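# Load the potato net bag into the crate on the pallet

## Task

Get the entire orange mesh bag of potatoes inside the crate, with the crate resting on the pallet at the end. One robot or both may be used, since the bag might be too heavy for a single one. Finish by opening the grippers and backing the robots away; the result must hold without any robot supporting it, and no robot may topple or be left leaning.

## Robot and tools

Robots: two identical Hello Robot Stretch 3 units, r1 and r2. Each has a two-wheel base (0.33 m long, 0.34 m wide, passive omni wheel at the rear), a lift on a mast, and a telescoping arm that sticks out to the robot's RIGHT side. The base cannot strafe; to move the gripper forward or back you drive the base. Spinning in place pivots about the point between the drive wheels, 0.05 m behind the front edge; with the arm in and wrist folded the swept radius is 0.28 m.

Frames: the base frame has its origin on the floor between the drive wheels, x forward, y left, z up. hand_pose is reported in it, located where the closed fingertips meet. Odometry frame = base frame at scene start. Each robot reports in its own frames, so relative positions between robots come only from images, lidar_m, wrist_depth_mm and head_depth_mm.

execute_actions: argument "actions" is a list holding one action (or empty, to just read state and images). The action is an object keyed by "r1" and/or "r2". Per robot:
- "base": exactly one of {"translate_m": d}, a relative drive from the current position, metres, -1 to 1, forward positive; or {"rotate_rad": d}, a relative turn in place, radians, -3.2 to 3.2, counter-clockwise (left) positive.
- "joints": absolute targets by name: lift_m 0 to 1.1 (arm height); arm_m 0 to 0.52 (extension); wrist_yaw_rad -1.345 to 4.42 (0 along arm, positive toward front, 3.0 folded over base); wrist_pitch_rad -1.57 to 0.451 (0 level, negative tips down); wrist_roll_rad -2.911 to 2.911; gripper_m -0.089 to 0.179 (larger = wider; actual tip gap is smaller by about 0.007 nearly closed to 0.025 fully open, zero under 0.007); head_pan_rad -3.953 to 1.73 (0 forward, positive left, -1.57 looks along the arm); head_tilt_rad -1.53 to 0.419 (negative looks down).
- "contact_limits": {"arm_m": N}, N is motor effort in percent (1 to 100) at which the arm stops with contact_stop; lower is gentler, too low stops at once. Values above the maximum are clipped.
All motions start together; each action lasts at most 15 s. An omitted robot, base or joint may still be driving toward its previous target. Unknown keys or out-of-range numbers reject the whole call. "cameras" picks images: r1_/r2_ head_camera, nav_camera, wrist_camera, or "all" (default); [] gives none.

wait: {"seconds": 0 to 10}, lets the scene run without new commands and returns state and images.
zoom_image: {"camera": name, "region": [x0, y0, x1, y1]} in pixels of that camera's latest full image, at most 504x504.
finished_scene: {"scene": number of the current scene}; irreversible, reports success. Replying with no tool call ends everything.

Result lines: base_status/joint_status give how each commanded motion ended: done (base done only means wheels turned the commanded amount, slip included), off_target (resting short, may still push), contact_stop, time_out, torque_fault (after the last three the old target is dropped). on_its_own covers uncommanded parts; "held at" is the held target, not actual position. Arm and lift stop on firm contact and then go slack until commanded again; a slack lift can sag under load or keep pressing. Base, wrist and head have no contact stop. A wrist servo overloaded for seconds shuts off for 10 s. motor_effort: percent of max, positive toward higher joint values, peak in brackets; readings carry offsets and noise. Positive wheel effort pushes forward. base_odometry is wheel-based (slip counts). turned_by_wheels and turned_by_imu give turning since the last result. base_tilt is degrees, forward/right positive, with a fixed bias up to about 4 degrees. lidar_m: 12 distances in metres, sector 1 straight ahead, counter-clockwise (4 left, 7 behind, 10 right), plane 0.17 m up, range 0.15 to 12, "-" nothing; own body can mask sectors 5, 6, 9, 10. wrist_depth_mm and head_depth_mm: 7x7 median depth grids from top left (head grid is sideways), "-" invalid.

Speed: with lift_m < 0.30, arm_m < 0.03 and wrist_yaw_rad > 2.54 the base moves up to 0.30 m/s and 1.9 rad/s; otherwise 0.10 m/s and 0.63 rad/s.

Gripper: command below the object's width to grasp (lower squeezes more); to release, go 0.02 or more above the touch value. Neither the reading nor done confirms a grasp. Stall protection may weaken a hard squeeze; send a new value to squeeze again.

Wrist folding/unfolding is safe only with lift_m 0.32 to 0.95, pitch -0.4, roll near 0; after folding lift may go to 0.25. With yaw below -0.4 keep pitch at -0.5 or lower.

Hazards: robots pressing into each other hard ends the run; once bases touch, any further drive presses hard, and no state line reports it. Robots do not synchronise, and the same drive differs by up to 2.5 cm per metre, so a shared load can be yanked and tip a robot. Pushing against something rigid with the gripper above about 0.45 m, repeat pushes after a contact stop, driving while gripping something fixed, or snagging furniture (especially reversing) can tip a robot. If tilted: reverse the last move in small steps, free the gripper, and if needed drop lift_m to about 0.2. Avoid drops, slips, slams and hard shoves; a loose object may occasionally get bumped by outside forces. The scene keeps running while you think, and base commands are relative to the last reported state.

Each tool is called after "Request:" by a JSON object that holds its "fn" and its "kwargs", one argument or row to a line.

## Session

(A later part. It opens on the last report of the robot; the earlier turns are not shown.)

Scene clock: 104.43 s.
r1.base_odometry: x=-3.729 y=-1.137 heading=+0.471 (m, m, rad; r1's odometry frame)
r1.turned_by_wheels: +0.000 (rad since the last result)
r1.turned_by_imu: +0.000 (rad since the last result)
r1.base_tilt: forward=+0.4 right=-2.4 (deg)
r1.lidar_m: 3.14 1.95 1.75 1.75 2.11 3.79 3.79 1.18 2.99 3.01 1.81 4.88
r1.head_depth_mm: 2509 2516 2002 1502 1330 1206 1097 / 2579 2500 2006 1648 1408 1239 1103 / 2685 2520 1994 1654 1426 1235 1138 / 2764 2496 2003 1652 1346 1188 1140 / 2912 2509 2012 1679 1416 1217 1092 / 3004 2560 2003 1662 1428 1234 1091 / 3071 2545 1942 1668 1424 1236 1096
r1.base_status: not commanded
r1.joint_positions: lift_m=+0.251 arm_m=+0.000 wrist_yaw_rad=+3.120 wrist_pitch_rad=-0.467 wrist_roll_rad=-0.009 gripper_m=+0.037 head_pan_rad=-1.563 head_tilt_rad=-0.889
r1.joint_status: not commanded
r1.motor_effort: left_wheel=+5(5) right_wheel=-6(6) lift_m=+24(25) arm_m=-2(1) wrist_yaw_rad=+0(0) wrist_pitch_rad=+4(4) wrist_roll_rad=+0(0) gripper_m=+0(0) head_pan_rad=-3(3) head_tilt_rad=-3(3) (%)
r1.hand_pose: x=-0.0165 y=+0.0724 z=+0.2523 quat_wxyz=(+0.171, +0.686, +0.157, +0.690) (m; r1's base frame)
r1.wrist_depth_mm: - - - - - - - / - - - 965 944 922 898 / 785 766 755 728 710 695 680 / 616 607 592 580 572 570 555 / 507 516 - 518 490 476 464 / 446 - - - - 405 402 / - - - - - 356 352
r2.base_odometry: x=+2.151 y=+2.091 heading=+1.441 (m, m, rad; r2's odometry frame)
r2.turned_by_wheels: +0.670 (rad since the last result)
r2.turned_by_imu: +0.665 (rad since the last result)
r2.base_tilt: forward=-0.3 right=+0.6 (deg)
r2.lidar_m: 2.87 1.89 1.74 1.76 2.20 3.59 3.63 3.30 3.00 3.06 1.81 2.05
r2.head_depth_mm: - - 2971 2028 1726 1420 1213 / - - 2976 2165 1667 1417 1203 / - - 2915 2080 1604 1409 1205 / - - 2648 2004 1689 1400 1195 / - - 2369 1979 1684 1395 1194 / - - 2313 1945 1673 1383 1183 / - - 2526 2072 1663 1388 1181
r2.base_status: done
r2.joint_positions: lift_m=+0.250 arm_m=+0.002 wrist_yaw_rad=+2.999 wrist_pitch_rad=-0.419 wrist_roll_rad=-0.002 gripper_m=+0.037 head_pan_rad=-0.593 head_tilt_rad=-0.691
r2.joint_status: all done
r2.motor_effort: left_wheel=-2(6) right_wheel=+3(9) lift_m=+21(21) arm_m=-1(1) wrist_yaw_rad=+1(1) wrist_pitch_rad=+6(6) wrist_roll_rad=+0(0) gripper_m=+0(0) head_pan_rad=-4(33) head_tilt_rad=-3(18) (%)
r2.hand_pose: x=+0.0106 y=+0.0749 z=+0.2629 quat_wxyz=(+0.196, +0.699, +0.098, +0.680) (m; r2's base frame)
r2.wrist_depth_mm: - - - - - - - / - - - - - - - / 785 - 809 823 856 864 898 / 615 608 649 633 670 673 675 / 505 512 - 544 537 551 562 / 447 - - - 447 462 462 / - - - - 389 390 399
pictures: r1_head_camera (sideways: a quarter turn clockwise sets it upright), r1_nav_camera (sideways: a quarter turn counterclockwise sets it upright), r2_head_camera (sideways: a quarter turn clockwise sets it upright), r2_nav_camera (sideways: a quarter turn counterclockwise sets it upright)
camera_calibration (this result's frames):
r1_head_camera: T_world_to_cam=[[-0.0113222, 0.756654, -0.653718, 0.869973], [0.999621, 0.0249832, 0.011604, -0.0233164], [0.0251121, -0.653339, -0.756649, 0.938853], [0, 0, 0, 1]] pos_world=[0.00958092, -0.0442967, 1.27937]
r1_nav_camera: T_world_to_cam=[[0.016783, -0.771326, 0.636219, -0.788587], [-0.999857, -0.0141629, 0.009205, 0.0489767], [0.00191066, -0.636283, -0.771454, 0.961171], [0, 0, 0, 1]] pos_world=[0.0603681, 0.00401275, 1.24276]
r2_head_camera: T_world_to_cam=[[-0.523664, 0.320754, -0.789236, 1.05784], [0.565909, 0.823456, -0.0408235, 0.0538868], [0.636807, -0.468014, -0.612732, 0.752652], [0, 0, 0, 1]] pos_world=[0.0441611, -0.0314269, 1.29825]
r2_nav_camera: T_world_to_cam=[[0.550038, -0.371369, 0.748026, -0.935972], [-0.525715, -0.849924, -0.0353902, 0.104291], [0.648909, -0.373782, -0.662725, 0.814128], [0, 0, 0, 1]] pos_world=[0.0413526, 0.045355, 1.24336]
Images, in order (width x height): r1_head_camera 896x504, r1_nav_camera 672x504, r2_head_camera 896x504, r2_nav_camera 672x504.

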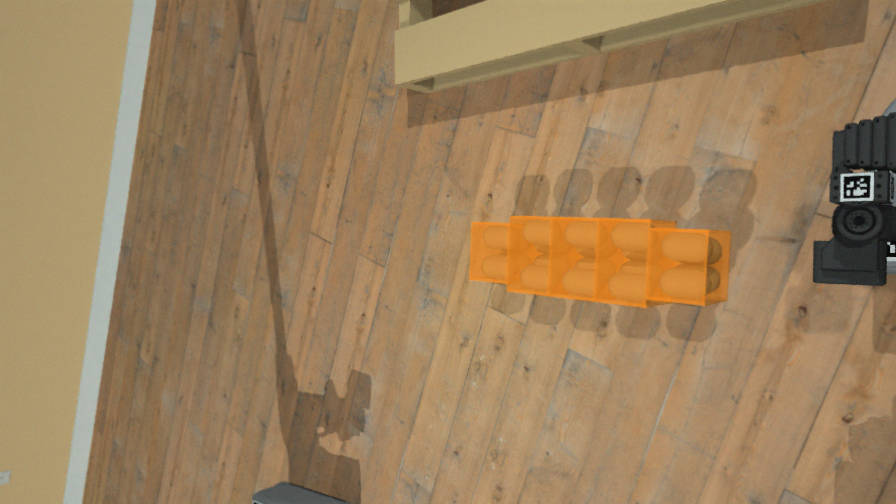

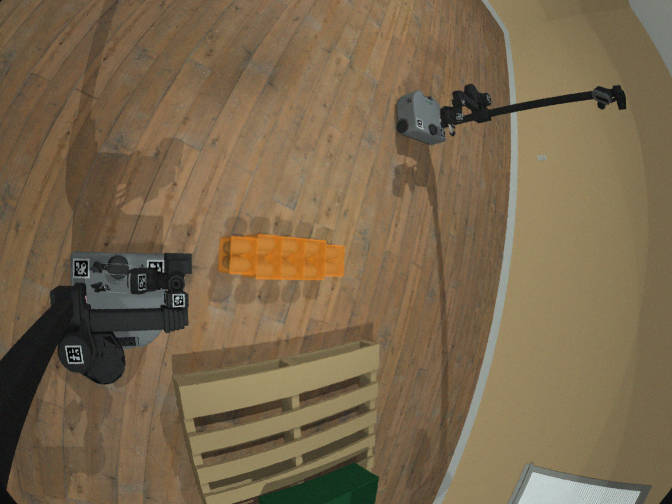

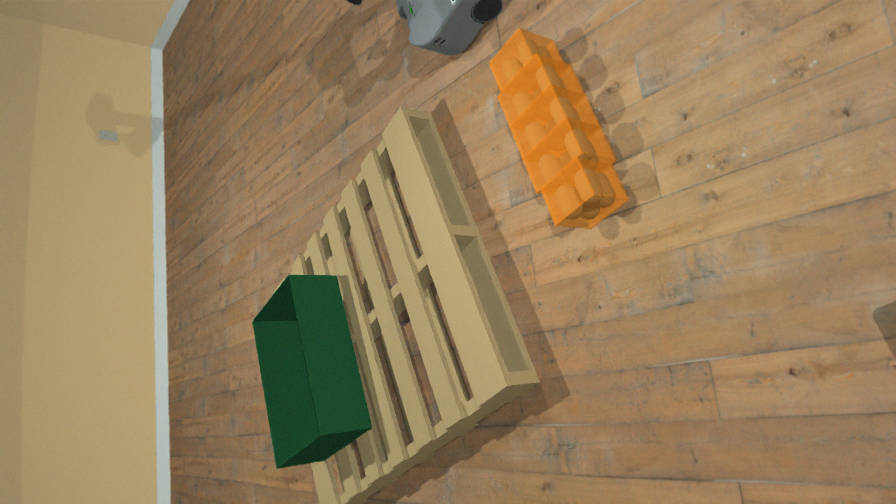

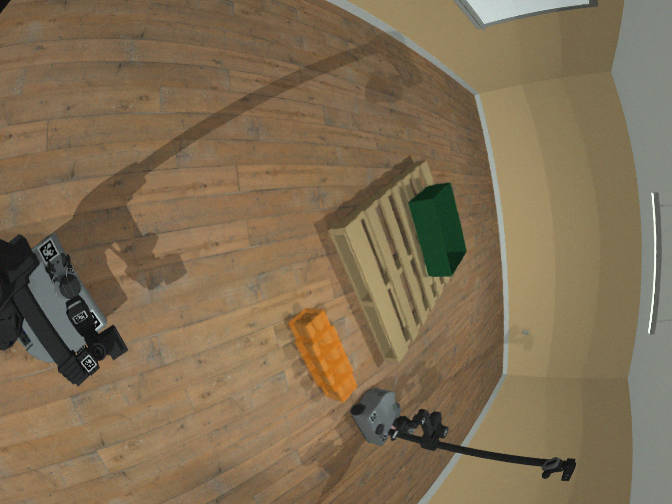

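Request:
{"fn": "execute_actions", "kwargs": {
  "actions": [
    {"r1":{"base":{"rotate_rad":0.6},"joints":{"lift_m":0.4}},"r2":{"base":{"rotate_rad":-0.32},"joints":{"lift_m":0.4}}}
  ],
  "cameras": []
}}

Request:
{"fn": "execute_actions", "kwargs": {
  "actions": [
    {"r1":{"base":{"translate_m":0.11},"joints":{"wrist_pitch_rad":-0.4}},"r2":{"base":{"translate_m":0.83},"joints":{"wrist_pitch_rad":-0.4}}}
  ],
  "cameras": []
}}

Request:
{"fn": "execute_actions", "kwargs": {
  "actions": [
    {"r1":{"base":{"rotate_rad":-0.6},"joints":{"wrist_yaw_rad":0}},"r2":{"base":{"rotate_rad":0.32},"joints":{"wrist_yaw_rad":0,"head_pan_rad":-1.57,"head_tilt_rad":-0.9}}}
  ],
  "cameras": []
}}

Request:
{"fn": "execute_actions", "kwargs": {
  "actions": [
    {"r1":{"joints":{"wrist_pitch_rad":-1.2,"gripper_m":0.179}},"r2":{"joints":{"wrist_pitch_rad":-1.2,"gripper_m":0.179}}}
  ]
}}

Scene clock: 138.67 s.
r1.base_odometry: x=-3.729 y=-1.137 heading=+1.071 (m, m, rad; r1's odometry frame)
r1.turned_by_wheels: +0.600 (rad since the last result)
r1.turned_by_imu: +0.589 (rad since the last result)
r1.base_tilt: forward=+0.4 right=-2.4 (deg)
r1.lidar_m: 1.89 1.74 1.77 2.22 3.79 1.41 1.18 2.99 3.03 1.80 4.87 2.82
r1.head_depth_mm: 3101 2488 1986 1650 1325 1209 1101 / 3208 2512 1996 1653 1412 1171 1128 / 1790 2033 1941 1663 1412 1231 1136 / 3393 2541 2001 1655 1412 1234 - / 3395 2517 1979 1657 1420 1236 1097 / 3369 2501 2013 1651 1421 1242 1097 / 3419 2521 2003 1673 1408 1230 1100
r1.base_status: done
r1.joint_positions: lift_m=+0.399 arm_m=+0.000 wrist_yaw_rad=+3.120 wrist_pitch_rad=-0.468 wrist_roll_rad=-0.009 gripper_m=+0.037 head_pan_rad=-1.563 head_tilt_rad=-0.889
r1.joint_status: all done
r1.motor_effort: left_wheel=-5(10) right_wheel=+7(13) lift_m=+59(61) arm_m=-1(1) wrist_yaw_rad=+0(0) wrist_pitch_rad=+5(5) wrist_roll_rad=+0(0) gripper_m=+0(0) head_pan_rad=-4(4) head_tilt_rad=-3(3) (%)
r1.hand_pose: x=-0.0165 y=+0.0724 z=+0.4011 quat_wxyz=(+0.171, +0.686, +0.158, +0.689) (m; r1's base frame)
r1.wrist_depth_mm: - - - - - - - / - - - - - - - / - - - - - 969 945 / 860 854 834 802 808 791 770 / 703 693 674 682 683 662 653 / 611 592 607 578 584 566 565 / 524 523 - - 507 494 489
r2.base_odometry: x=+2.151 y=+2.091 heading=+1.121 (m, m, rad; r2's odometry frame)
r2.turned_by_wheels: -0.320 (rad since the last result)
r2.turned_by_imu: -0.318 (rad since the last result)
r2.base_tilt: forward=-0.3 right=+0.6 (deg)
r2.lidar_m: 2.05 2.31 1.78 1.74 1.84 2.67 3.58 3.82 3.07 2.99 1.82 1.96
r2.head_depth_mm: 3350 3649 2997 2195 1718 1422 1214 / 3718 3906 2822 2162 1711 1424 1201 / - - 2229 2031 1699 1408 1200 / - - 2897 2097 1677 1403 1188 / - - 2860 2072 1591 1390 1187 / - - 2853 1966 1660 1396 1180 / - - 2532 1952 1658 1382 1178
r2.base_status: done
r2.joint_positions: lift_m=+0.400 arm_m=+0.002 wrist_yaw_rad=+2.999 wrist_pitch_rad=-0.418 wrist_roll_rad=-0.002 gripper_m=+0.037 head_pan_rad=-0.593 head_tilt_rad=-0.692
r2.joint_status: all done
r2.motor_effort: left_wheel=+3(9) right_wheel=-4(7) lift_m=+39(44) arm_m=-1(1) wrist_yaw_rad=+1(1) wrist_pitch_rad=+6(6) wrist_roll_rad=+0(0) gripper_m=+0(0) head_pan_rad=-2(4) head_tilt_rad=-2(2) (%)
r2.hand_pose: x=+0.0106 y=+0.0750 z=+0.4122 quat_wxyz=(+0.196, +0.699, +0.098, +0.680) (m; r2's base frame)
r2.wrist_depth_mm: - - - - - - - / - - - - - - - / - - - - - - - / 860 860 911 901 896 922 959 / 704 723 - 731 752 749 787 / 603 620 598 622 601 634 647 / 524 536 - 556 551 549 566
pictures: none
No camera images: the call's "cameras" was empty. Leave "cameras" out to get every camera's image.

Scene clock: 148.03 s.
r1.base_odometry: x=-3.676 y=-1.040 heading=+1.071 (m, m, rad; r1's odometry frame)
r1.turned_by_wheels: +0.000 (rad since the last result)
r1.turned_by_imu: -0.001 (rad since the last result)
r1.base_tilt: forward=+0.4 right=-2.4 (deg)
r1.lidar_m: 1.80 1.66 1.68 2.11 3.86 1.58 1.28 3.07 1.45 3.90 4.82 2.69
r1.head_depth_mm: 3155 2521 2004 1655 1409 1163 1095 / 3366 2511 1993 1658 1408 1212 1137 / 3415 2514 1977 1664 1409 1237 1149 / 3401 2535 2007 1662 1412 1243 - / 3379 2504 2026 1655 1414 1234 1090 / 3428 2543 2006 1660 1422 1235 1094 / 3383 2521 2019 1663 1421 1231 1098
r1.base_status: done
r1.joint_positions: lift_m=+0.399 arm_m=+0.000 wrist_yaw_rad=+3.120 wrist_pitch_rad=-0.421 wrist_roll_rad=-0.009 gripper_m=+0.037 head_pan_rad=-1.563 head_tilt_rad=-0.889
r1.joint_status: all done
r1.motor_effort: left_wheel=-4(7) right_wheel=+6(11) lift_m=+58(58) arm_m=-1(1) wrist_yaw_rad=-1(0) wrist_pitch_rad=+6(5) wrist_roll_rad=+0(0) gripper_m=+0(0) head_pan_rad=-4(3) head_tilt_rad=-4(3) (%)
r1.hand_pose: x=-0.0164 y=+0.0786 z=+0.4115 quat_wxyz=(+0.155, +0.690, +0.141, +0.693) (m; r1's base frame)
r1.wrist_depth_mm: - - - - - - - / - - - - - - - / - - - - - - - / 916 907 903 859 856 839 813 / 743 731 733 700 729 686 683 / 628 624 628 603 600 591 577 / 541 542 - - 518 516 510
r2.base_odometry: x=+2.511 y=+2.839 heading=+1.122 (m, m, rad; r2's odometry frame)
r2.turned_by_wheels: +0.000 (rad since the last result)
r2.turned_by_imu: +0.006 (rad since the last result)
r2.base_tilt: forward=-0.3 right=+0.6 (deg)
r2.lidar_m: 1.22 2.22 1.71 1.68 1.78 2.60 4.42 4.08 3.14 1.46 1.55 1.33
r2.head_depth_mm: 3445 3703 2966 2165 1717 1419 1136 / 3932 - 2988 2170 1689 1415 1179 / - - 2928 2136 1582 1405 1200 / - - 2881 2137 1621 1340 1194 / - - 2863 1983 1544 1283 1167 / 3932 - 2851 1744 1566 1315 1113 / 3719 - 2801 1870 1542 1289 1152
r2.base_status: done
r2.joint_positions: lift_m=+0.400 arm_m=+0.002 wrist_yaw_rad=+2.999 wrist_pitch_rad=-0.418 wrist_roll_rad=-0.002 gripper_m=+0.037 head_pan_rad=-0.593 head_tilt_rad=-0.692
r2.joint_status: all done
r2.motor_effort: left_wheel=+3(8) right_wheel=-3(4) lift_m=+39(39) arm_m=-1(1) wrist_yaw_rad=+1(1) wrist_pitch_rad=+6(5) wrist_roll_rad=+0(0) gripper_m=+0(0) head_pan_rad=-2(4) head_tilt_rad=-3(4) (%)
r2.hand_pose: x=+0.0106 y=+0.0750 z=+0.4122 quat_wxyz=(+0.196, +0.699, +0.098, +0.680) (m; r2's base frame)
r2.wrist_depth_mm: - - - - - - - / - - - - - - - / - - - - - - - / 853 876 910 904 928 923 950 / 709 715 - 730 772 746 770 / 595 618 595 617 611 643 640 / 528 544 - 547 537 556 558
pictures: none
No camera images: the call's "cameras" was empty. Leave "cameras" out to get every camera's image.

Scene clock: 150.60 s.
r1.base_odometry: x=-3.676 y=-1.040 heading=+0.471 (m, m, rad; r1's odometry frame)
r1.turned_by_wheels: -0.600 (rad since the last result)
r1.turned_by_imu: -0.591 (rad since the last result)
r1.base_tilt: forward=+0.4 right=-2.4 (deg)
r1.lidar_m: 2.98 1.85 1.66 1.66 2.00 3.79 3.86 1.29 3.07 1.45 3.72 4.81
r1.head_depth_mm: 2587 2508 2002 1579 1387 1228 1096 / 2660 2497 2003 1657 1409 1226 1141 / 2746 2503 2007 1637 1389 1239 - / 2802 1452 1728 1664 1380 1231 1111 / 2953 2433 1958 1667 1419 1234 1098 / 3044 2534 2004 1652 1418 1228 1101 / 3099 2511 2003 1648 1420 1237 1094
r1.base_status: done
r1.joint_positions: lift_m=+0.399 arm_m=+0.000 wrist_yaw_rad=+0.002 wrist_pitch_rad=-0.420 wrist_roll_rad=-0.009 gripper_m=+0.037 head_pan_rad=-1.563 head_tilt_rad=-0.889
r1.joint_status: all done
r1.motor_effort: left_wheel=+5(10) right_wheel=-7(10) lift_m=+58(59) arm_m=-2(1) wrist_yaw_rad=-2(2) wrist_pitch_rad=+6(6) wrist_roll_rad=+1(0) gripper_m=+0(0) head_pan_rad=-4(3) head_tilt_rad=-4(2) (%)
r1.hand_pose: x=-0.0210 y=-0.3696 z=+0.4117 quat_wxyz=(+0.695, +0.149, -0.688, -0.146) (m; r1's base frame)
r1.wrist_depth_mm: - - - - - - - / - - - - - - - / - - - - - 916 890 / 908 903 888 802 849 812 635 / 734 731 732 635 705 693 619 / 619 622 617 539 589 590 571 / 536 534 527 501 505 512 508
r2.base_odometry: x=+2.511 y=+2.839 heading=+1.441 (m, m, rad; r2's odometry frame)
r2.turned_by_wheels: +0.320 (rad since the last result)
r2.turned_by_imu: +0.318 (rad since the last result)
r2.base_tilt: forward=-0.2 right=+0.7 (deg)
r2.lidar_m: 2.75 1.82 1.67 1.69 2.13 4.40 4.48 3.34 3.09 1.46 3.93 1.22
r2.head_depth_mm: 2643 2722 2129 1750 1484 1288 1137 / 2763 2707 2130 1737 1472 1287 1132 / 2843 2665 2090 1724 1465 1274 1166 / 2870 1506 1765 1716 1388 1252 - / 3064 2510 2005 1705 1434 1239 1119 / 3163 2566 2044 1695 1440 1255 1110 / 3232 2560 2025 1559 1370 1251 1106
r2.base_status: done
r2.joint_positions: lift_m=+0.400 arm_m=+0.002 wrist_yaw_rad=+0.002 wrist_pitch_rad=-0.418 wrist_roll_rad=-0.002 gripper_m=+0.037 head_pan_rad=-1.563 head_tilt_rad=-0.889
r2.joint_status: all done
r2.motor_effort: left_wheel=-2(5) right_wheel=+4(7) lift_m=+39(39) arm_m=-1(1) wrist_yaw_rad=-1(0) wrist_pitch_rad=+6(5) wrist_roll_rad=+0(0) gripper_m=+0(0) head_pan_rad=-3(41) head_tilt_rad=-4(18) (%)
r2.hand_pose: x=-0.0211 y=-0.3715 z=+0.4122 quat_wxyz=(+0.693, +0.148, -0.691, -0.146) (m; r2's base frame)
r2.wrist_depth_mm: - - - - - - - / - - - - - - - / 866 939 - - - - - / 648 788 894 785 892 895 986 / 572 687 741 635 769 757 768 / 593 612 569 521 623 634 639 / 524 523 537 512 544 547 559
pictures: none
No camera images: the call's "cameras" was empty. Leave "cameras" out to get every camera's image.

Scene clock: 152.50 s.
r1.base_odometry: x=-3.676 y=-1.040 heading=+0.471 (m, m, rad; r1's odometry frame)
r1.turned_by_wheels: +0.000 (rad since the last result)
r1.turned_by_imu: +0.000 (rad since the last result)
r1.base_tilt: forward=+0.4 right=-2.4 (deg)
r1.lidar_m: 2.99 1.85 1.66 1.66 2.00 3.78 3.88 1.29 3.08 1.45 3.70 4.83
r1.head_depth_mm: 2550 2475 1994 1571 1391 1237 1097 / 2689 2494 1999 1651 1415 1242 1134 / 2753 2548 1978 1657 1375 1213 - / 2814 1459 1712 1651 1384 1215 1113 / 2954 2445 1937 1637 1419 1241 1097 / 3000 2520 2000 1665 1423 1232 1091 / 3137 2523 2010 1656 1425 1234 1099
r1.base_status: not commanded
r1.joint_positions: lift_m=+0.399 arm_m=+0.000 wrist_yaw_rad=+0.002 wrist_pitch_rad=-1.201 wrist_roll_rad=-0.009 gripper_m=+0.179 head_pan_rad=-1.563 head_tilt_rad=-0.889
r1.joint_status: all done
r1.motor_effort: left_wheel=+6(5) right_wheel=-6(7) lift_m=+58(58) arm_m=-2(2) wrist_yaw_rad=-2(2) wrist_pitch_rad=+0(6) wrist_roll_rad=+0(0) gripper_m=+0(84) head_pan_rad=-3(4) head_tilt_rad=-3(3) (%)
r1.hand_pose: x=-0.0215 y=-0.2155 z=+0.2905 quat_wxyz=(+0.587, +0.402, -0.580, -0.398) (m; r1's base frame)
r1.wrist_depth_mm: 507 500 493 436 484 486 476 / 489 486 485 478 477 470 469 / 481 473 472 468 467 457 452 / 465 461 459 452 448 452 444 / 453 451 444 443 441 435 436 / 445 436 438 - - 431 427 / 426 430 425 - - - 417
r2.base_odometry: x=+2.511 y=+2.839 heading=+1.441 (m, m, rad; r2's odometry frame)
r2.turned_by_wheels: +0.000 (rad since the last result)
r2.turned_by_imu: +0.000 (rad since the last result)
r2.base_tilt: forward=-0.2 right=+0.6 (deg)
r2.lidar_m: 2.75 1.81 1.68 1.70 2.13 4.38 4.47 3.32 3.09 1.46 3.91 1.22
r2.head_depth_mm: 2635 2718 2138 1761 1489 1287 1140 / 2740 2692 2109 1749 1468 1285 1129 / 2861 2669 2103 1732 1471 1272 1163 / 2879 1501 1769 1723 1392 1249 1171 / 3061 2520 1996 1693 1438 1240 1135 / 3179 2590 2035 1694 1444 1253 1115 / 3278 2558 2023 1556 1377 1250 1108
r2.base_status: not commanded
r2.joint_positions: lift_m=+0.400 arm_m=+0.002 wrist_yaw_rad=+0.002 wrist_pitch_rad=-1.201 wrist_roll_rad=-0.002 gripper_m=+0.179 head_pan_rad=-1.563 head_tilt_rad=-0.889
r2.joint_status: all done
r2.motor_effort: left_wheel=-3(2) right_wheel=+4(4) lift_m=+39(39) arm_m=-1(1) wrist_yaw_rad=-1(1) wrist_pitch_rad=+0(4) wrist_roll_rad=+0(0) gripper_m=+1(99) head_pan_rad=-4(2) head_tilt_rad=-4(4) (%)
r2.hand_pose: x=-0.0215 y=-0.2173 z=+0.2907 quat_wxyz=(+0.584, +0.400, -0.582, -0.399) (m; r2's base frame)
r2.wrist_depth_mm: 490 496 495 464 505 502 517 / 481 489 486 486 494 497 499 / 465 475 475 485 483 481 495 / 454 459 463 468 477 470 475 / 449 443 455 450 452 461 464 / - 438 441 - 453 - 450 / 424 422 426 - - - 440
pictures: r1_head_camera (sideways: a quarter turn clockwise sets it upright), r1_nav_camera (sideways: a quarter turn counterclockwise sets it upright), r1_wrist_camera, r2_head_camera (sideways: a quarter turn clockwise sets it upright), r2_nav_camera (sideways: a quarter turn counterclockwise sets it upright), r2_wrist_camera
camera_calibration (this result's frames):
r1_head_camera: T_world_to_cam=[[-0.0113129, 0.756808, -0.653539, 0.86974], [0.999621, 0.0249666, 0.0116081, -0.0233218], [0.0251018, -0.65316, -0.756804, 0.939054], [0, 0, 0, 1]] pos_world=[0.00958027, -0.0442914, 1.27936]
r1_nav_camera: T_world_to_cam=[[0.0167735, -0.771476, 0.636037, -0.788349], [-0.999858, -0.0141513, 0.00920341, 0.0489788], [0.00190051, -0.636101, -0.771604, 0.961366], [0, 0, 0, 1]] pos_world=[0.060368, 0.00402597, 1.24276]
r1_wrist_camera: T_world_to_cam=[[-0.999648, 0.00164353, -0.0264706, -0.0100154], [0.00582243, 0.987329, -0.158578, 0.291471], [0.0258746, -0.158677, -0.986991, 0.41527], [0, 0, 0, 1]] pos_world=[-0.0224539, -0.221867, 0.455824]
r2_head_camera: T_world_to_cam=[[-0.0325798, 0.756159, -0.653576, 0.87804], [0.9991, 0.00687079, -0.0418544, 0.0525759], [-0.027158, -0.654352, -0.755702, 0.942658], [0, 0, 0, 1]] pos_world=[0.00167851, -0.0474695, 1.28844]
r2_nav_camera: T_world_to_cam=[[0.00566472, -0.797471, 0.603331, -0.744099], [-0.998339, -0.0391072, -0.0423177, 0.116183], [0.0573417, -0.602089, -0.796368, 0.991536], [0, 0, 0, 1]] pos_world=[0.0633485, 0.00813864, 1.24348]
r2_wrist_camera: T_world_to_cam=[[-0.999348, -0.0320198, 0.0166958, -0.0420457], [-0.034208, 0.987535, -0.153635, 0.286097], [-0.0115683, -0.154106, -0.987987, 0.420466], [0, 0, 0, 1]] pos_world=[-0.0273674, -0.219081, 0.460071]
Images, in order (width x height): r1_head_camera 896x504, r1_nav_camera 672x504, r1_wrist_camera 644x364, r2_head_camera 896x504, r2_nav_camera 672x504, r2_wrist_camera 644x364.

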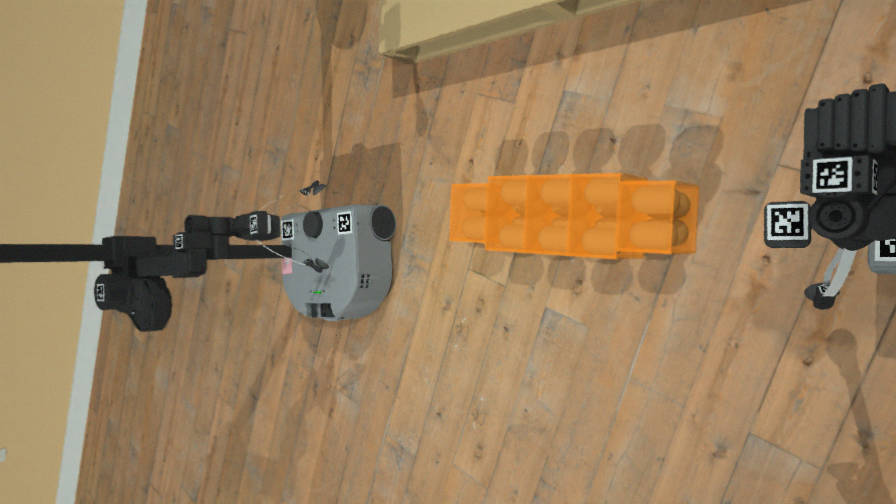

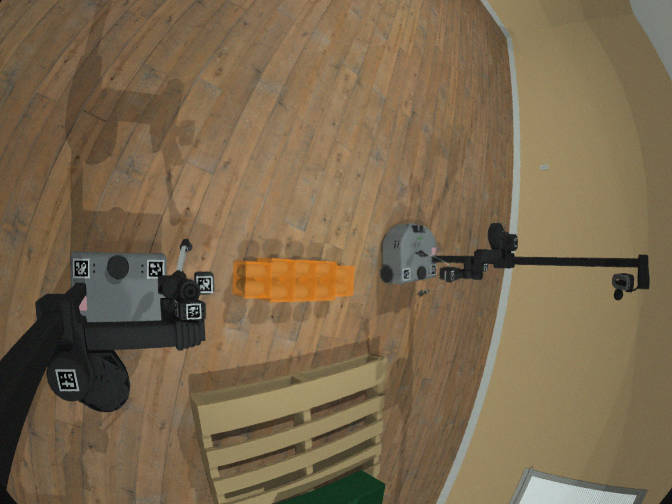

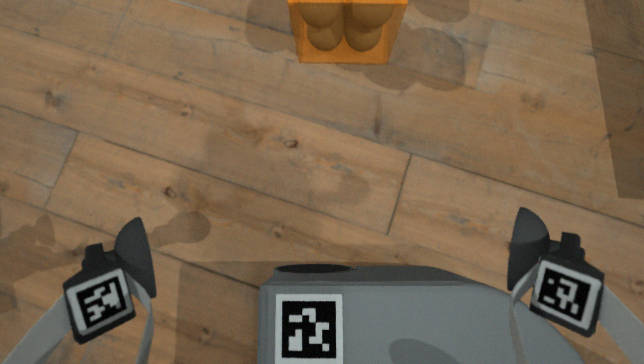

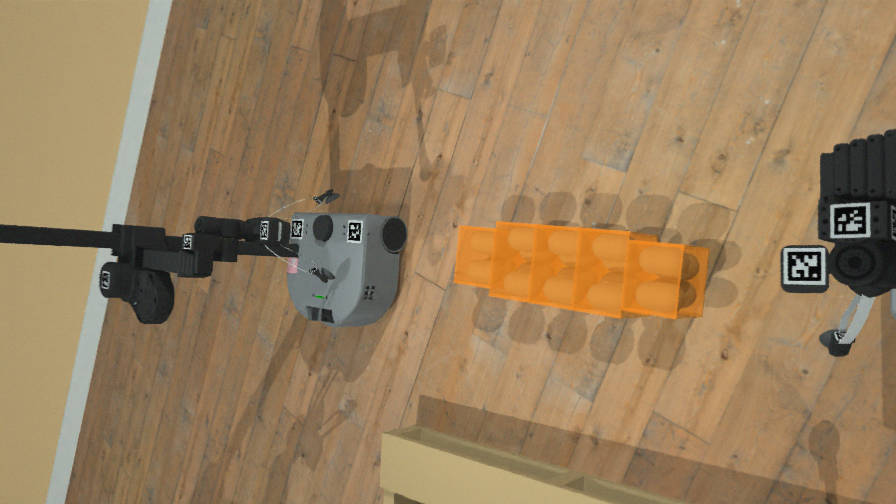

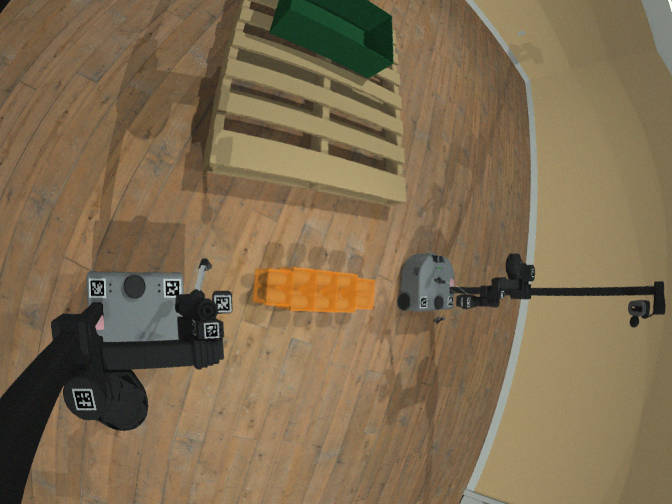

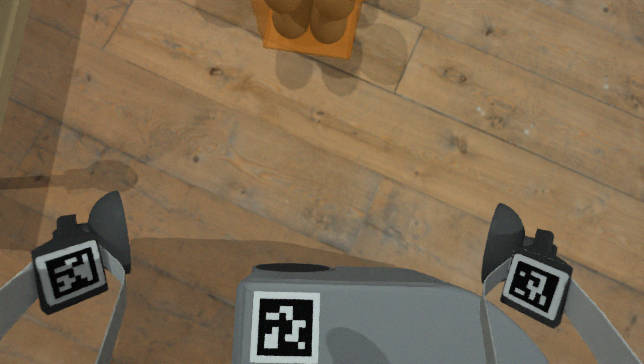

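Request:
{"fn": "execute_actions", "kwargs": {
  "actions": [
    {"r1":{"base":{"translate_m":-0.025},"joints":{"wrist_pitch_rad":-1.5,"arm_m":0.38}},"r2":{"joints":{"wrist_pitch_rad":-1.5,"arm_m":0.38}}}
  ],
  "cameras": ["r1_wrist_camera","r2_wrist_camera","r1_head_camera","r2_head_camera"]
}}

Scene clock: 172.40 s.
r1.base_odometry: x=-3.698 y=-1.051 heading=+0.471 (m, m, rad; r1's odometry frame)
r1.turned_by_wheels: +0.000 (rad since the last result)
r1.turned_by_imu: -0.001 (rad since the last result)
r1.base_tilt: forward=+0.5 right=-2.4 (deg)
r1.lidar_m: 2.99 1.86 1.66 1.67 2.01 3.81 3.85 1.26 3.05 1.45 3.72 4.84
r1.head_depth_mm: 2555 2528 2014 1550 1363 1232 1093 / 2672 2517 2014 1657 1410 1241 1109 / 2756 2526 1996 1710 1330 1211 1095 / 2795 2287 1214 1644 1362 1216 1113 / 2915 2368 1893 1654 1401 1243 1093 / 3034 2533 1991 1664 1416 1235 1102 / 3110 2561 1996 1668 1416 1237 1100
r1.base_status: done
r1.joint_positions: lift_m=+0.399 arm_m=+0.380 wrist_yaw_rad=+0.000 wrist_pitch_rad=-1.496 wrist_roll_rad=-0.009 gripper_m=+0.179 head_pan_rad=-1.563 head_tilt_rad=-0.889
r1.joint_status: all done
r1.motor_effort: left_wheel=+6(7) right_wheel=-6(12) lift_m=+58(58) arm_m=+2(4) wrist_yaw_rad=+0(1) wrist_pitch_rad=-2(1) wrist_roll_rad=+1(0) gripper_m=+0(0) head_pan_rad=-3(3) head_tilt_rad=-4(3) (%)
r1.hand_pose: x=-0.0216 y=-0.5198 z=+0.2808 quat_wxyz=(+0.521, +0.483, -0.515, -0.479) (m; r1's base frame)
r1.wrist_depth_mm: 415 412 407 358 403 404 402 / 421 421 416 358 413 410 409 / 435 431 428 366 422 420 419 / 448 442 438 325 434 431 431 / 456 449 447 447 447 437 437 / 462 465 461 458 456 452 448 / 478 480 474 468 468 465 462
r2.base_odometry: x=+2.511 y=+2.839 heading=+1.441 (m, m, rad; r2's odometry frame)
r2.turned_by_wheels: +0.000 (rad since the last result)
r2.turned_by_imu: +0.000 (rad since the last result)
r2.base_tilt: forward=-0.3 right=+0.6 (deg)
r2.lidar_m: 2.75 1.81 1.68 1.70 2.13 4.42 4.46 3.32 3.09 1.46 3.94 1.22
r2.head_depth_mm: 2643 2728 2117 1761 1491 1292 1139 / 2753 2676 2122 1738 1476 1281 1132 / 2843 2674 2094 1730 1487 1288 - / 2879 1640 1267 1719 1314 1241 1122 / 3088 2508 1884 1703 1450 1239 1117 / 3172 2595 2043 1694 1436 1259 1115 / 3231 2552 2039 1561 1380 1250 1105
r2.base_status: not commanded
r2.joint_positions: lift_m=+0.400 arm_m=+0.380 wrist_yaw_rad=+0.000 wrist_pitch_rad=-1.496 wrist_roll_rad=-0.002 gripper_m=+0.179 head_pan_rad=-1.563 head_tilt_rad=-0.889
r2.joint_status: all done
r2.motor_effort: left_wheel=-2(2) right_wheel=+4(4) lift_m=+39(39) arm_m=+2(4) wrist_yaw_rad=+1(1) wrist_pitch_rad=-2(3) wrist_roll_rad=+0(0) gripper_m=+1(0) head_pan_rad=-3(4) head_tilt_rad=-4(4) (%)
r2.hand_pose: x=-0.0216 y=-0.5198 z=+0.2810 quat_wxyz=(+0.519, +0.481, -0.517, -0.481) (m; r2's base frame)
r2.wrist_depth_mm: 414 407 411 365 416 424 416 / 417 419 416 370 428 428 433 / 433 430 430 348 439 443 441 / 445 442 439 345 447 456 454 / 445 445 459 458 460 462 464 / - 467 464 470 472 482 470 / 473 478 475 482 478 489 483
pictures: r1_head_camera (sideways: a quarter turn clockwise sets it upright), r1_wrist_camera, r2_head_camera (sideways: a quarter turn clockwise sets it upright), r2_wrist_camera
camera_calibration (this result's frames):
r1_head_camera: T_world_to_cam=[[-0.0113127, 0.756808, -0.653539, 0.86974], [0.999621, 0.0249664, 0.0116081, -0.0233218], [0.0251016, -0.65316, -0.756804, 0.939054], [0, 0, 0, 1]] pos_world=[0.00958026, -0.0442914, 1.27936]
r1_wrist_camera: T_world_to_cam=[[-0.999645, 0.0111474, -0.0241972, -0.00562877], [0.00778024, 0.99081, 0.135037, 0.509799], [0.0254801, 0.134801, -0.990545, 0.51098], [0, 0, 0, 1]] pos_world=[-0.022613, -0.573932, 0.437171]
r2_head_camera: T_world_to_cam=[[-0.0324102, 0.756167, -0.653575, 0.878038], [0.999102, 0.0066467, -0.0418544, 0.0525759], [-0.0273048, -0.654345, -0.755703, 0.94266], [0, 0, 0, 1]] pos_world=[0.00166786, -0.0474685, 1.28844]
r2_wrist_camera: T_world_to_cam=[[-0.999415, -0.0334227, 0.00720843, -0.0497652], [-0.0320814, 0.989581, 0.14036, 0.501798], [-0.0118245, 0.140047, -0.990074, 0.517737], [0, 0, 0, 1]] pos_world=[-0.0275157, -0.57074, 0.442524]
Images, in order (width x height): r1_head_camera 896x504, r1_wrist_camera 644x364, r2_head_camera 896x504, r2_wrist_camera 644x364.

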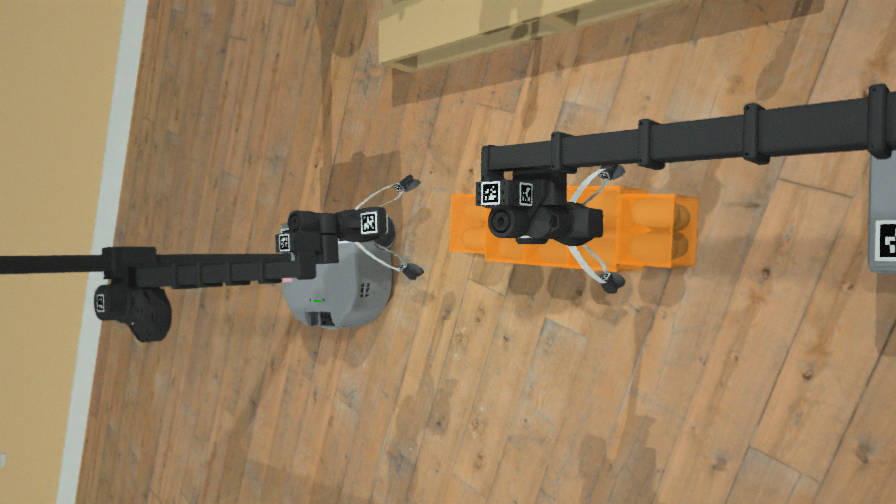

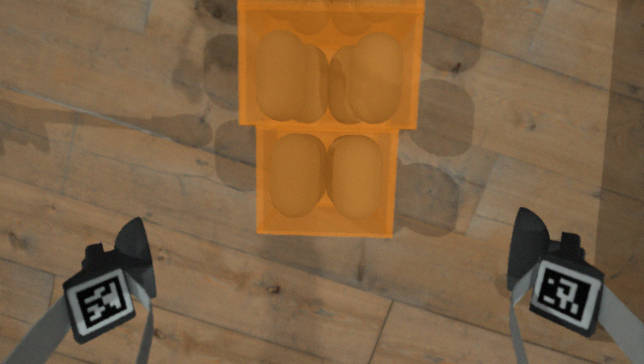

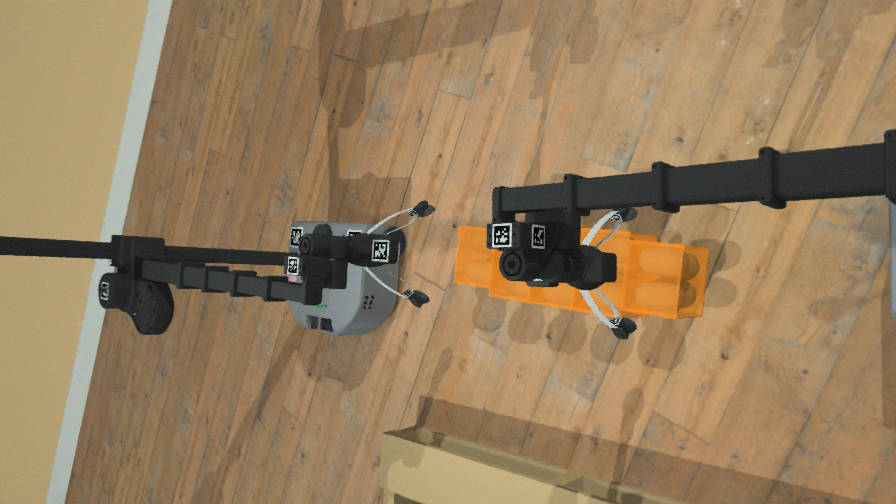

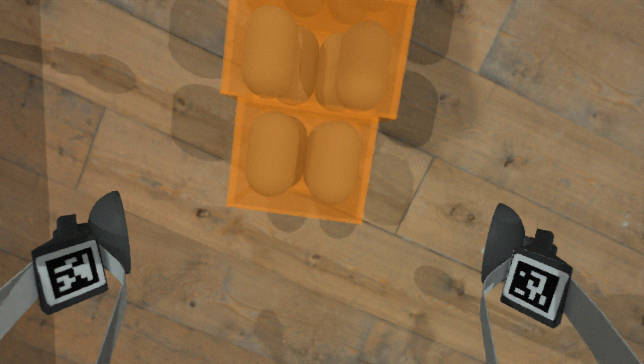

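Request:
{"fn": "execute_actions", "kwargs": {
  "actions": [
    {"r1":{"joints":{"arm_m":0.4,"lift_m":0.27}},"r2":{"joints":{"arm_m":0.41,"wrist_yaw_rad":-0.11,"lift_m":0.27}}}
  ],
  "cameras": ["r1_wrist_camera","r2_wrist_camera"]
}}

Scene clock: 194.37 s.
r1.base_odometry: x=-3.698 y=-1.051 heading=+0.471 (m, m, rad; r1's odometry frame)
r1.turned_by_wheels: +0.000 (rad since the last result)
r1.turned_by_imu: -0.001 (rad since the last result)
r1.base_tilt: forward=+0.4 right=-2.4 (deg)
r1.lidar_m: 2.99 1.86 1.67 1.67 2.01 3.80 3.86 1.26 3.06 0.93 3.72 4.84
r1.head_depth_mm: 2571 2486 1985 1562 1363 1242 1098 / 2633 2497 2019 1674 1411 1239 1096 / 2749 2488 1994 1663 1432 1216 1092 / 2822 2358 1702 1590 1381 1212 1112 / 2955 2352 1892 1653 1406 1236 1095 / 3035 2534 2005 1653 1412 1235 1103 / 3091 2514 2008 1659 1422 1233 1098
r1.base_status: not commanded
r1.joint_positions: lift_m=+0.271 arm_m=+0.400 wrist_yaw_rad=+0.000 wrist_pitch_rad=-1.497 wrist_roll_rad=-0.009 gripper_m=+0.179 head_pan_rad=-1.563 head_tilt_rad=-0.889
r1.joint_status: all done
r1.motor_effort: left_wheel=+6(5) right_wheel=-6(6) lift_m=+24(53) arm_m=+2(0) wrist_yaw_rad=+0(1) wrist_pitch_rad=-1(1) wrist_roll_rad=+0(1) gripper_m=+0(0) head_pan_rad=-3(3) head_tilt_rad=-4(4) (%)
r1.hand_pose: x=-0.0216 y=-0.5397 z=+0.1519 quat_wxyz=(+0.521, +0.483, -0.515, -0.479) (m; r1's base frame)
r1.wrist_depth_mm: 291 289 190 247 189 282 283 / 298 297 193 237 191 291 289 / 304 303 302 252 206 298 297 / 316 311 307 212 304 304 301 / 320 318 313 205 309 311 311 / 329 327 326 323 322 320 316 / - 337 335 333 332 328 327
r2.base_odometry: x=+2.511 y=+2.839 heading=+1.441 (m, m, rad; r2's odometry frame)
r2.turned_by_wheels: +0.000 (rad since the last result)
r2.turned_by_imu: +0.000 (rad since the last result)
r2.base_tilt: forward=-0.2 right=+0.6 (deg)
r2.lidar_m: 2.74 1.83 1.68 1.69 2.13 4.40 4.47 3.30 3.08 0.94 3.91 1.22
r2.head_depth_mm: 2642 2735 2133 1751 1480 1288 1137 / 2734 2702 2121 1730 1476 1284 1131 / 2860 2663 2096 1724 1469 1278 1129 / 2920 1755 1795 1532 1420 1240 1119 / 3077 2446 1933 1699 1447 1241 1114 / 3170 2585 2048 1695 1439 1252 1113 / 3255 2566 2027 1557 1380 1242 1104
r2.base_status: not commanded
r2.joint_positions: lift_m=+0.270 arm_m=+0.410 wrist_yaw_rad=-0.108 wrist_pitch_rad=-1.497 wrist_roll_rad=-0.002 gripper_m=+0.179 head_pan_rad=-1.563 head_tilt_rad=-0.889
r2.joint_status: all done
r2.motor_effort: left_wheel=-2(2) right_wheel=+3(4) lift_m=+21(35) arm_m=+1(3) wrist_yaw_rad=-1(0) wrist_pitch_rad=-1(1) wrist_roll_rad=+0(0) gripper_m=+0(1) head_pan_rad=-4(3) head_tilt_rad=-4(5) (%)
r2.hand_pose: x=-0.0211 y=-0.5496 z=+0.1518 quat_wxyz=(+0.492, +0.453, -0.543, -0.508) (m; r2's base frame)
r2.wrist_depth_mm: 292 293 195 244 205 300 297 / 301 298 199 244 215 305 309 / 305 306 306 271 310 312 314 / 314 316 204 212 315 318 318 / 315 324 209 210 326 330 330 / - 332 329 331 331 338 338 / 332 339 340 344 344 343 348
pictures: r1_wrist_camera, r2_wrist_camera
camera_calibration (this result's frames):
r1_wrist_camera: T_world_to_cam=[[-0.999645, 0.0111645, -0.0241891, -0.00851934], [0.00778039, 0.990715, 0.135732, 0.546695], [0.0254798, 0.135496, -0.99045, 0.386313], [0, 0, 0, 1]] pos_world=[-0.022613, -0.593867, 0.308213]
r2_wrist_camera: T_world_to_cam=[[-0.99718, 0.0746972, 0.00718269, 0.010194], [0.0749624, 0.98715, 0.141119, 0.550254], [0.00345081, 0.14126, -0.989967, 0.394954], [0, 0, 0, 1]] pos_world=[-0.032446, -0.599736, 0.313267]
Images, in order (width x height): r1_wrist_camera 644x364, r2_wrist_camera 644x364.

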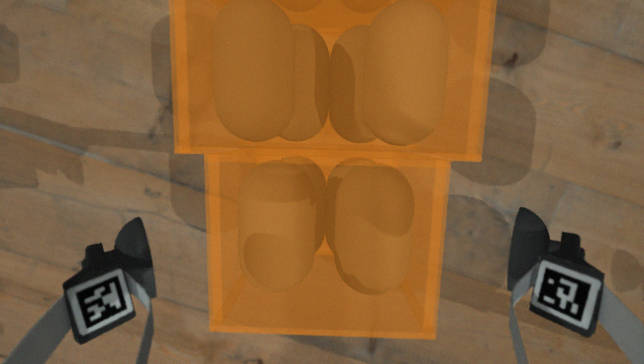

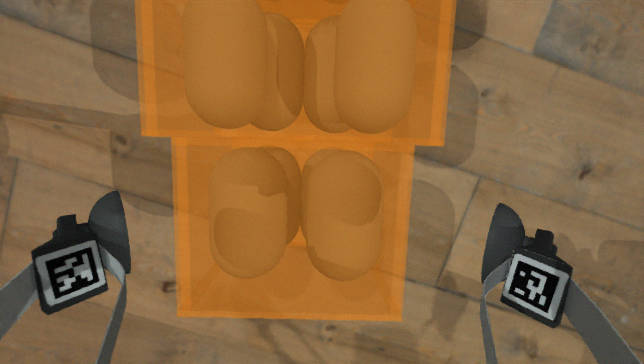

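Request:
{"fn": "execute_actions", "kwargs": {
  "actions": [
    {"r1":{"joints":{"lift_m":0.17}},"r2":{"base":{"translate_m":0.012},"joints":{"lift_m":0.17}}}
  ],
  "cameras": ["r1_wrist_camera","r2_wrist_camera"]
}}

Request:
{"fn": "execute_actions", "kwargs": {
  "actions": [
    {"r1":{"joints":{"gripper_m":0.04}},"r2":{"joints":{"gripper_m":0.04}}}
  ],
  "cameras": ["r1_wrist_camera","r2_wrist_camera"]
}}

Request:
{"fn": "execute_actions", "kwargs": {
  "actions": [
    {"r1":{"joints":{"lift_m":0.25}},"r2":{"joints":{"lift_m":0.25}}}
  ]
}}

Scene clock: 205.77 s.
r1.base_odometry: x=-3.698 y=-1.051 heading=+0.472 (m, m, rad; r1's odometry frame)
r1.turned_by_wheels: +0.000 (rad since the last result)
r1.turned_by_imu: +0.000 (rad since the last result)
r1.base_tilt: forward=+0.4 right=-2.4 (deg)
r1.lidar_m: 2.99 1.86 1.67 1.67 2.01 3.80 3.86 1.26 3.06 1.46 3.70 4.84
r1.head_depth_mm: 2548 2525 2002 1555 1366 1237 1099 / 2662 2525 1987 1658 1397 1238 1106 / 2774 2504 1992 1615 1441 1217 1121 / 2764 2344 1714 1536 1387 1213 1111 / 2994 2479 1933 1674 1415 1235 1095 / 2999 2505 2006 1670 1413 1236 1099 / 3152 2539 2001 1675 1430 1231 1093
r1.base_status: not commanded
r1.joint_positions: lift_m=+0.195 arm_m=+0.400 wrist_yaw_rad=+0.000 wrist_pitch_rad=-1.501 wrist_roll_rad=-0.008 gripper_m=+0.179 head_pan_rad=-1.563 head_tilt_rad=-0.890
r1.joint_status: lift_m contact_stop (moved -0.075 of -0.101)
r1.on_its_own: lift_m is slack since a contact_stop, until your next command for it (your +0.170 is given up)
r1.motor_effort: left_wheel=+5(9) right_wheel=-9(16) lift_m=+40(40) arm_m=+1(3) wrist_yaw_rad=+0(0) wrist_pitch_rad=+0(2) wrist_roll_rad=-1(1) gripper_m=-1(1) head_pan_rad=-4(4) head_tilt_rad=-4(4) (%)
r1.hand_pose: x=-0.0216 y=-0.5386 z=+0.0769 quat_wxyz=(+0.519, +0.484, -0.515, -0.481) (m; r1's base frame)
r1.wrist_depth_mm: 223 220 118 165 122 117 214 / 227 226 122 170 124 122 220 / 232 233 138 185 140 225 224 / 239 238 233 189 187 232 230 / 244 243 126 140 125 237 235 / 251 250 128 141 126 244 240 / - 257 132 251 130 250 250
r2.base_odometry: x=+2.513 y=+2.851 heading=+1.441 (m, m, rad; r2's odometry frame)
r2.turned_by_wheels: +0.000 (rad since the last result)
r2.turned_by_imu: -0.001 (rad since the last result)
r2.base_tilt: forward=-0.3 right=+0.6 (deg)
r2.lidar_m: 2.74 1.82 1.67 1.69 2.13 4.41 4.48 3.35 3.09 1.46 3.92 1.21
r2.head_depth_mm: 2653 2720 2127 1756 1483 1288 1139 / 2764 2698 2118 1738 1481 1281 1134 / 2848 2667 2088 1719 1475 1287 1128 / 2873 2450 1731 1484 1448 1227 1122 / 3052 2579 1939 1697 1448 1240 1117 / 3190 2599 2045 1686 1447 1253 1108 / 3297 2545 2031 1558 1369 1250 1106
r2.base_status: done
r2.joint_positions: lift_m=+0.192 arm_m=+0.410 wrist_yaw_rad=-0.108 wrist_pitch_rad=-1.499 wrist_roll_rad=-0.002 gripper_m=+0.179 head_pan_rad=-1.563 head_tilt_rad=-0.890
r2.joint_status: lift_m contact_stop (moved -0.078 of -0.100)
r2.on_its_own: lift_m is slack since a contact_stop, until your next command for it (your +0.170 is given up)
r2.motor_effort: left_wheel=-3(5) right_wheel=+7(16) lift_m=+29(30) arm_m=+1(1) wrist_yaw_rad=+0(1) wrist_pitch_rad=+0(2) wrist_roll_rad=+0(0) gripper_m=-2(2) head_pan_rad=-5(3) head_tilt_rad=-3(5) (%)
r2.hand_pose: x=-0.0210 y=-0.5490 z=+0.0737 quat_wxyz=(+0.491, +0.454, -0.542, -0.509) (m; r2's base frame)
r2.wrist_depth_mm: 221 124 124 170 123 222 226 / 224 223 130 175 127 231 234 / 231 229 233 232 235 235 238 / 235 235 131 184 136 241 244 / 240 242 127 140 127 247 246 / - 247 130 142 132 254 255 / 253 256 138 257 255 260 262
pictures: r1_wrist_camera, r2_wrist_camera
camera_calibration (this result's frames):
r1_wrist_camera: T_world_to_cam=[[-0.999614, 0.0135366, -0.0242568, -0.00905905], [0.0100146, 0.990123, 0.139843, 0.555297], [0.0259102, 0.139546, -0.989877, 0.314], [0, 0, 0, 1]] pos_world=[-0.0227524, -0.593507, 0.232947]
r2_wrist_camera: T_world_to_cam=[[-0.997184, 0.0746528, 0.00709632, 0.0107609], [0.0748965, 0.986776, 0.143748, 0.560209], [0.00372872, 0.143875, -0.989589, 0.319028], [0, 0, 0, 1]] pos_world=[-0.0324166, -0.599504, 0.235102]
Images, in order (width x height): r1_wrist_camera 644x364, r2_wrist_camera 644x364.

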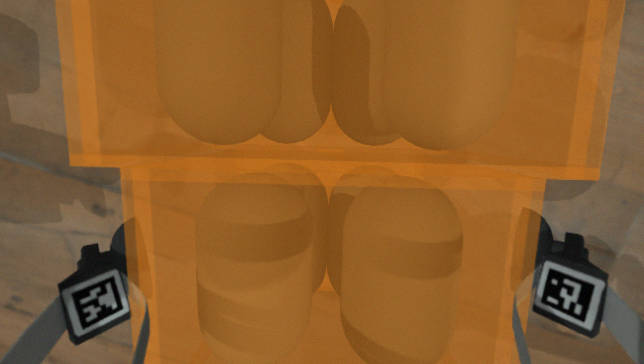

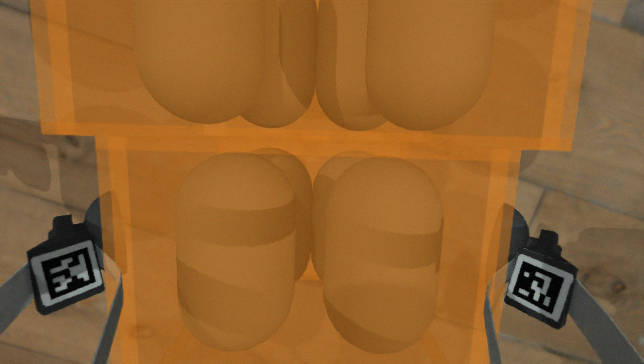

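not run: a stop came earlier in this reply.

not run: a stop came earlier in this reply.


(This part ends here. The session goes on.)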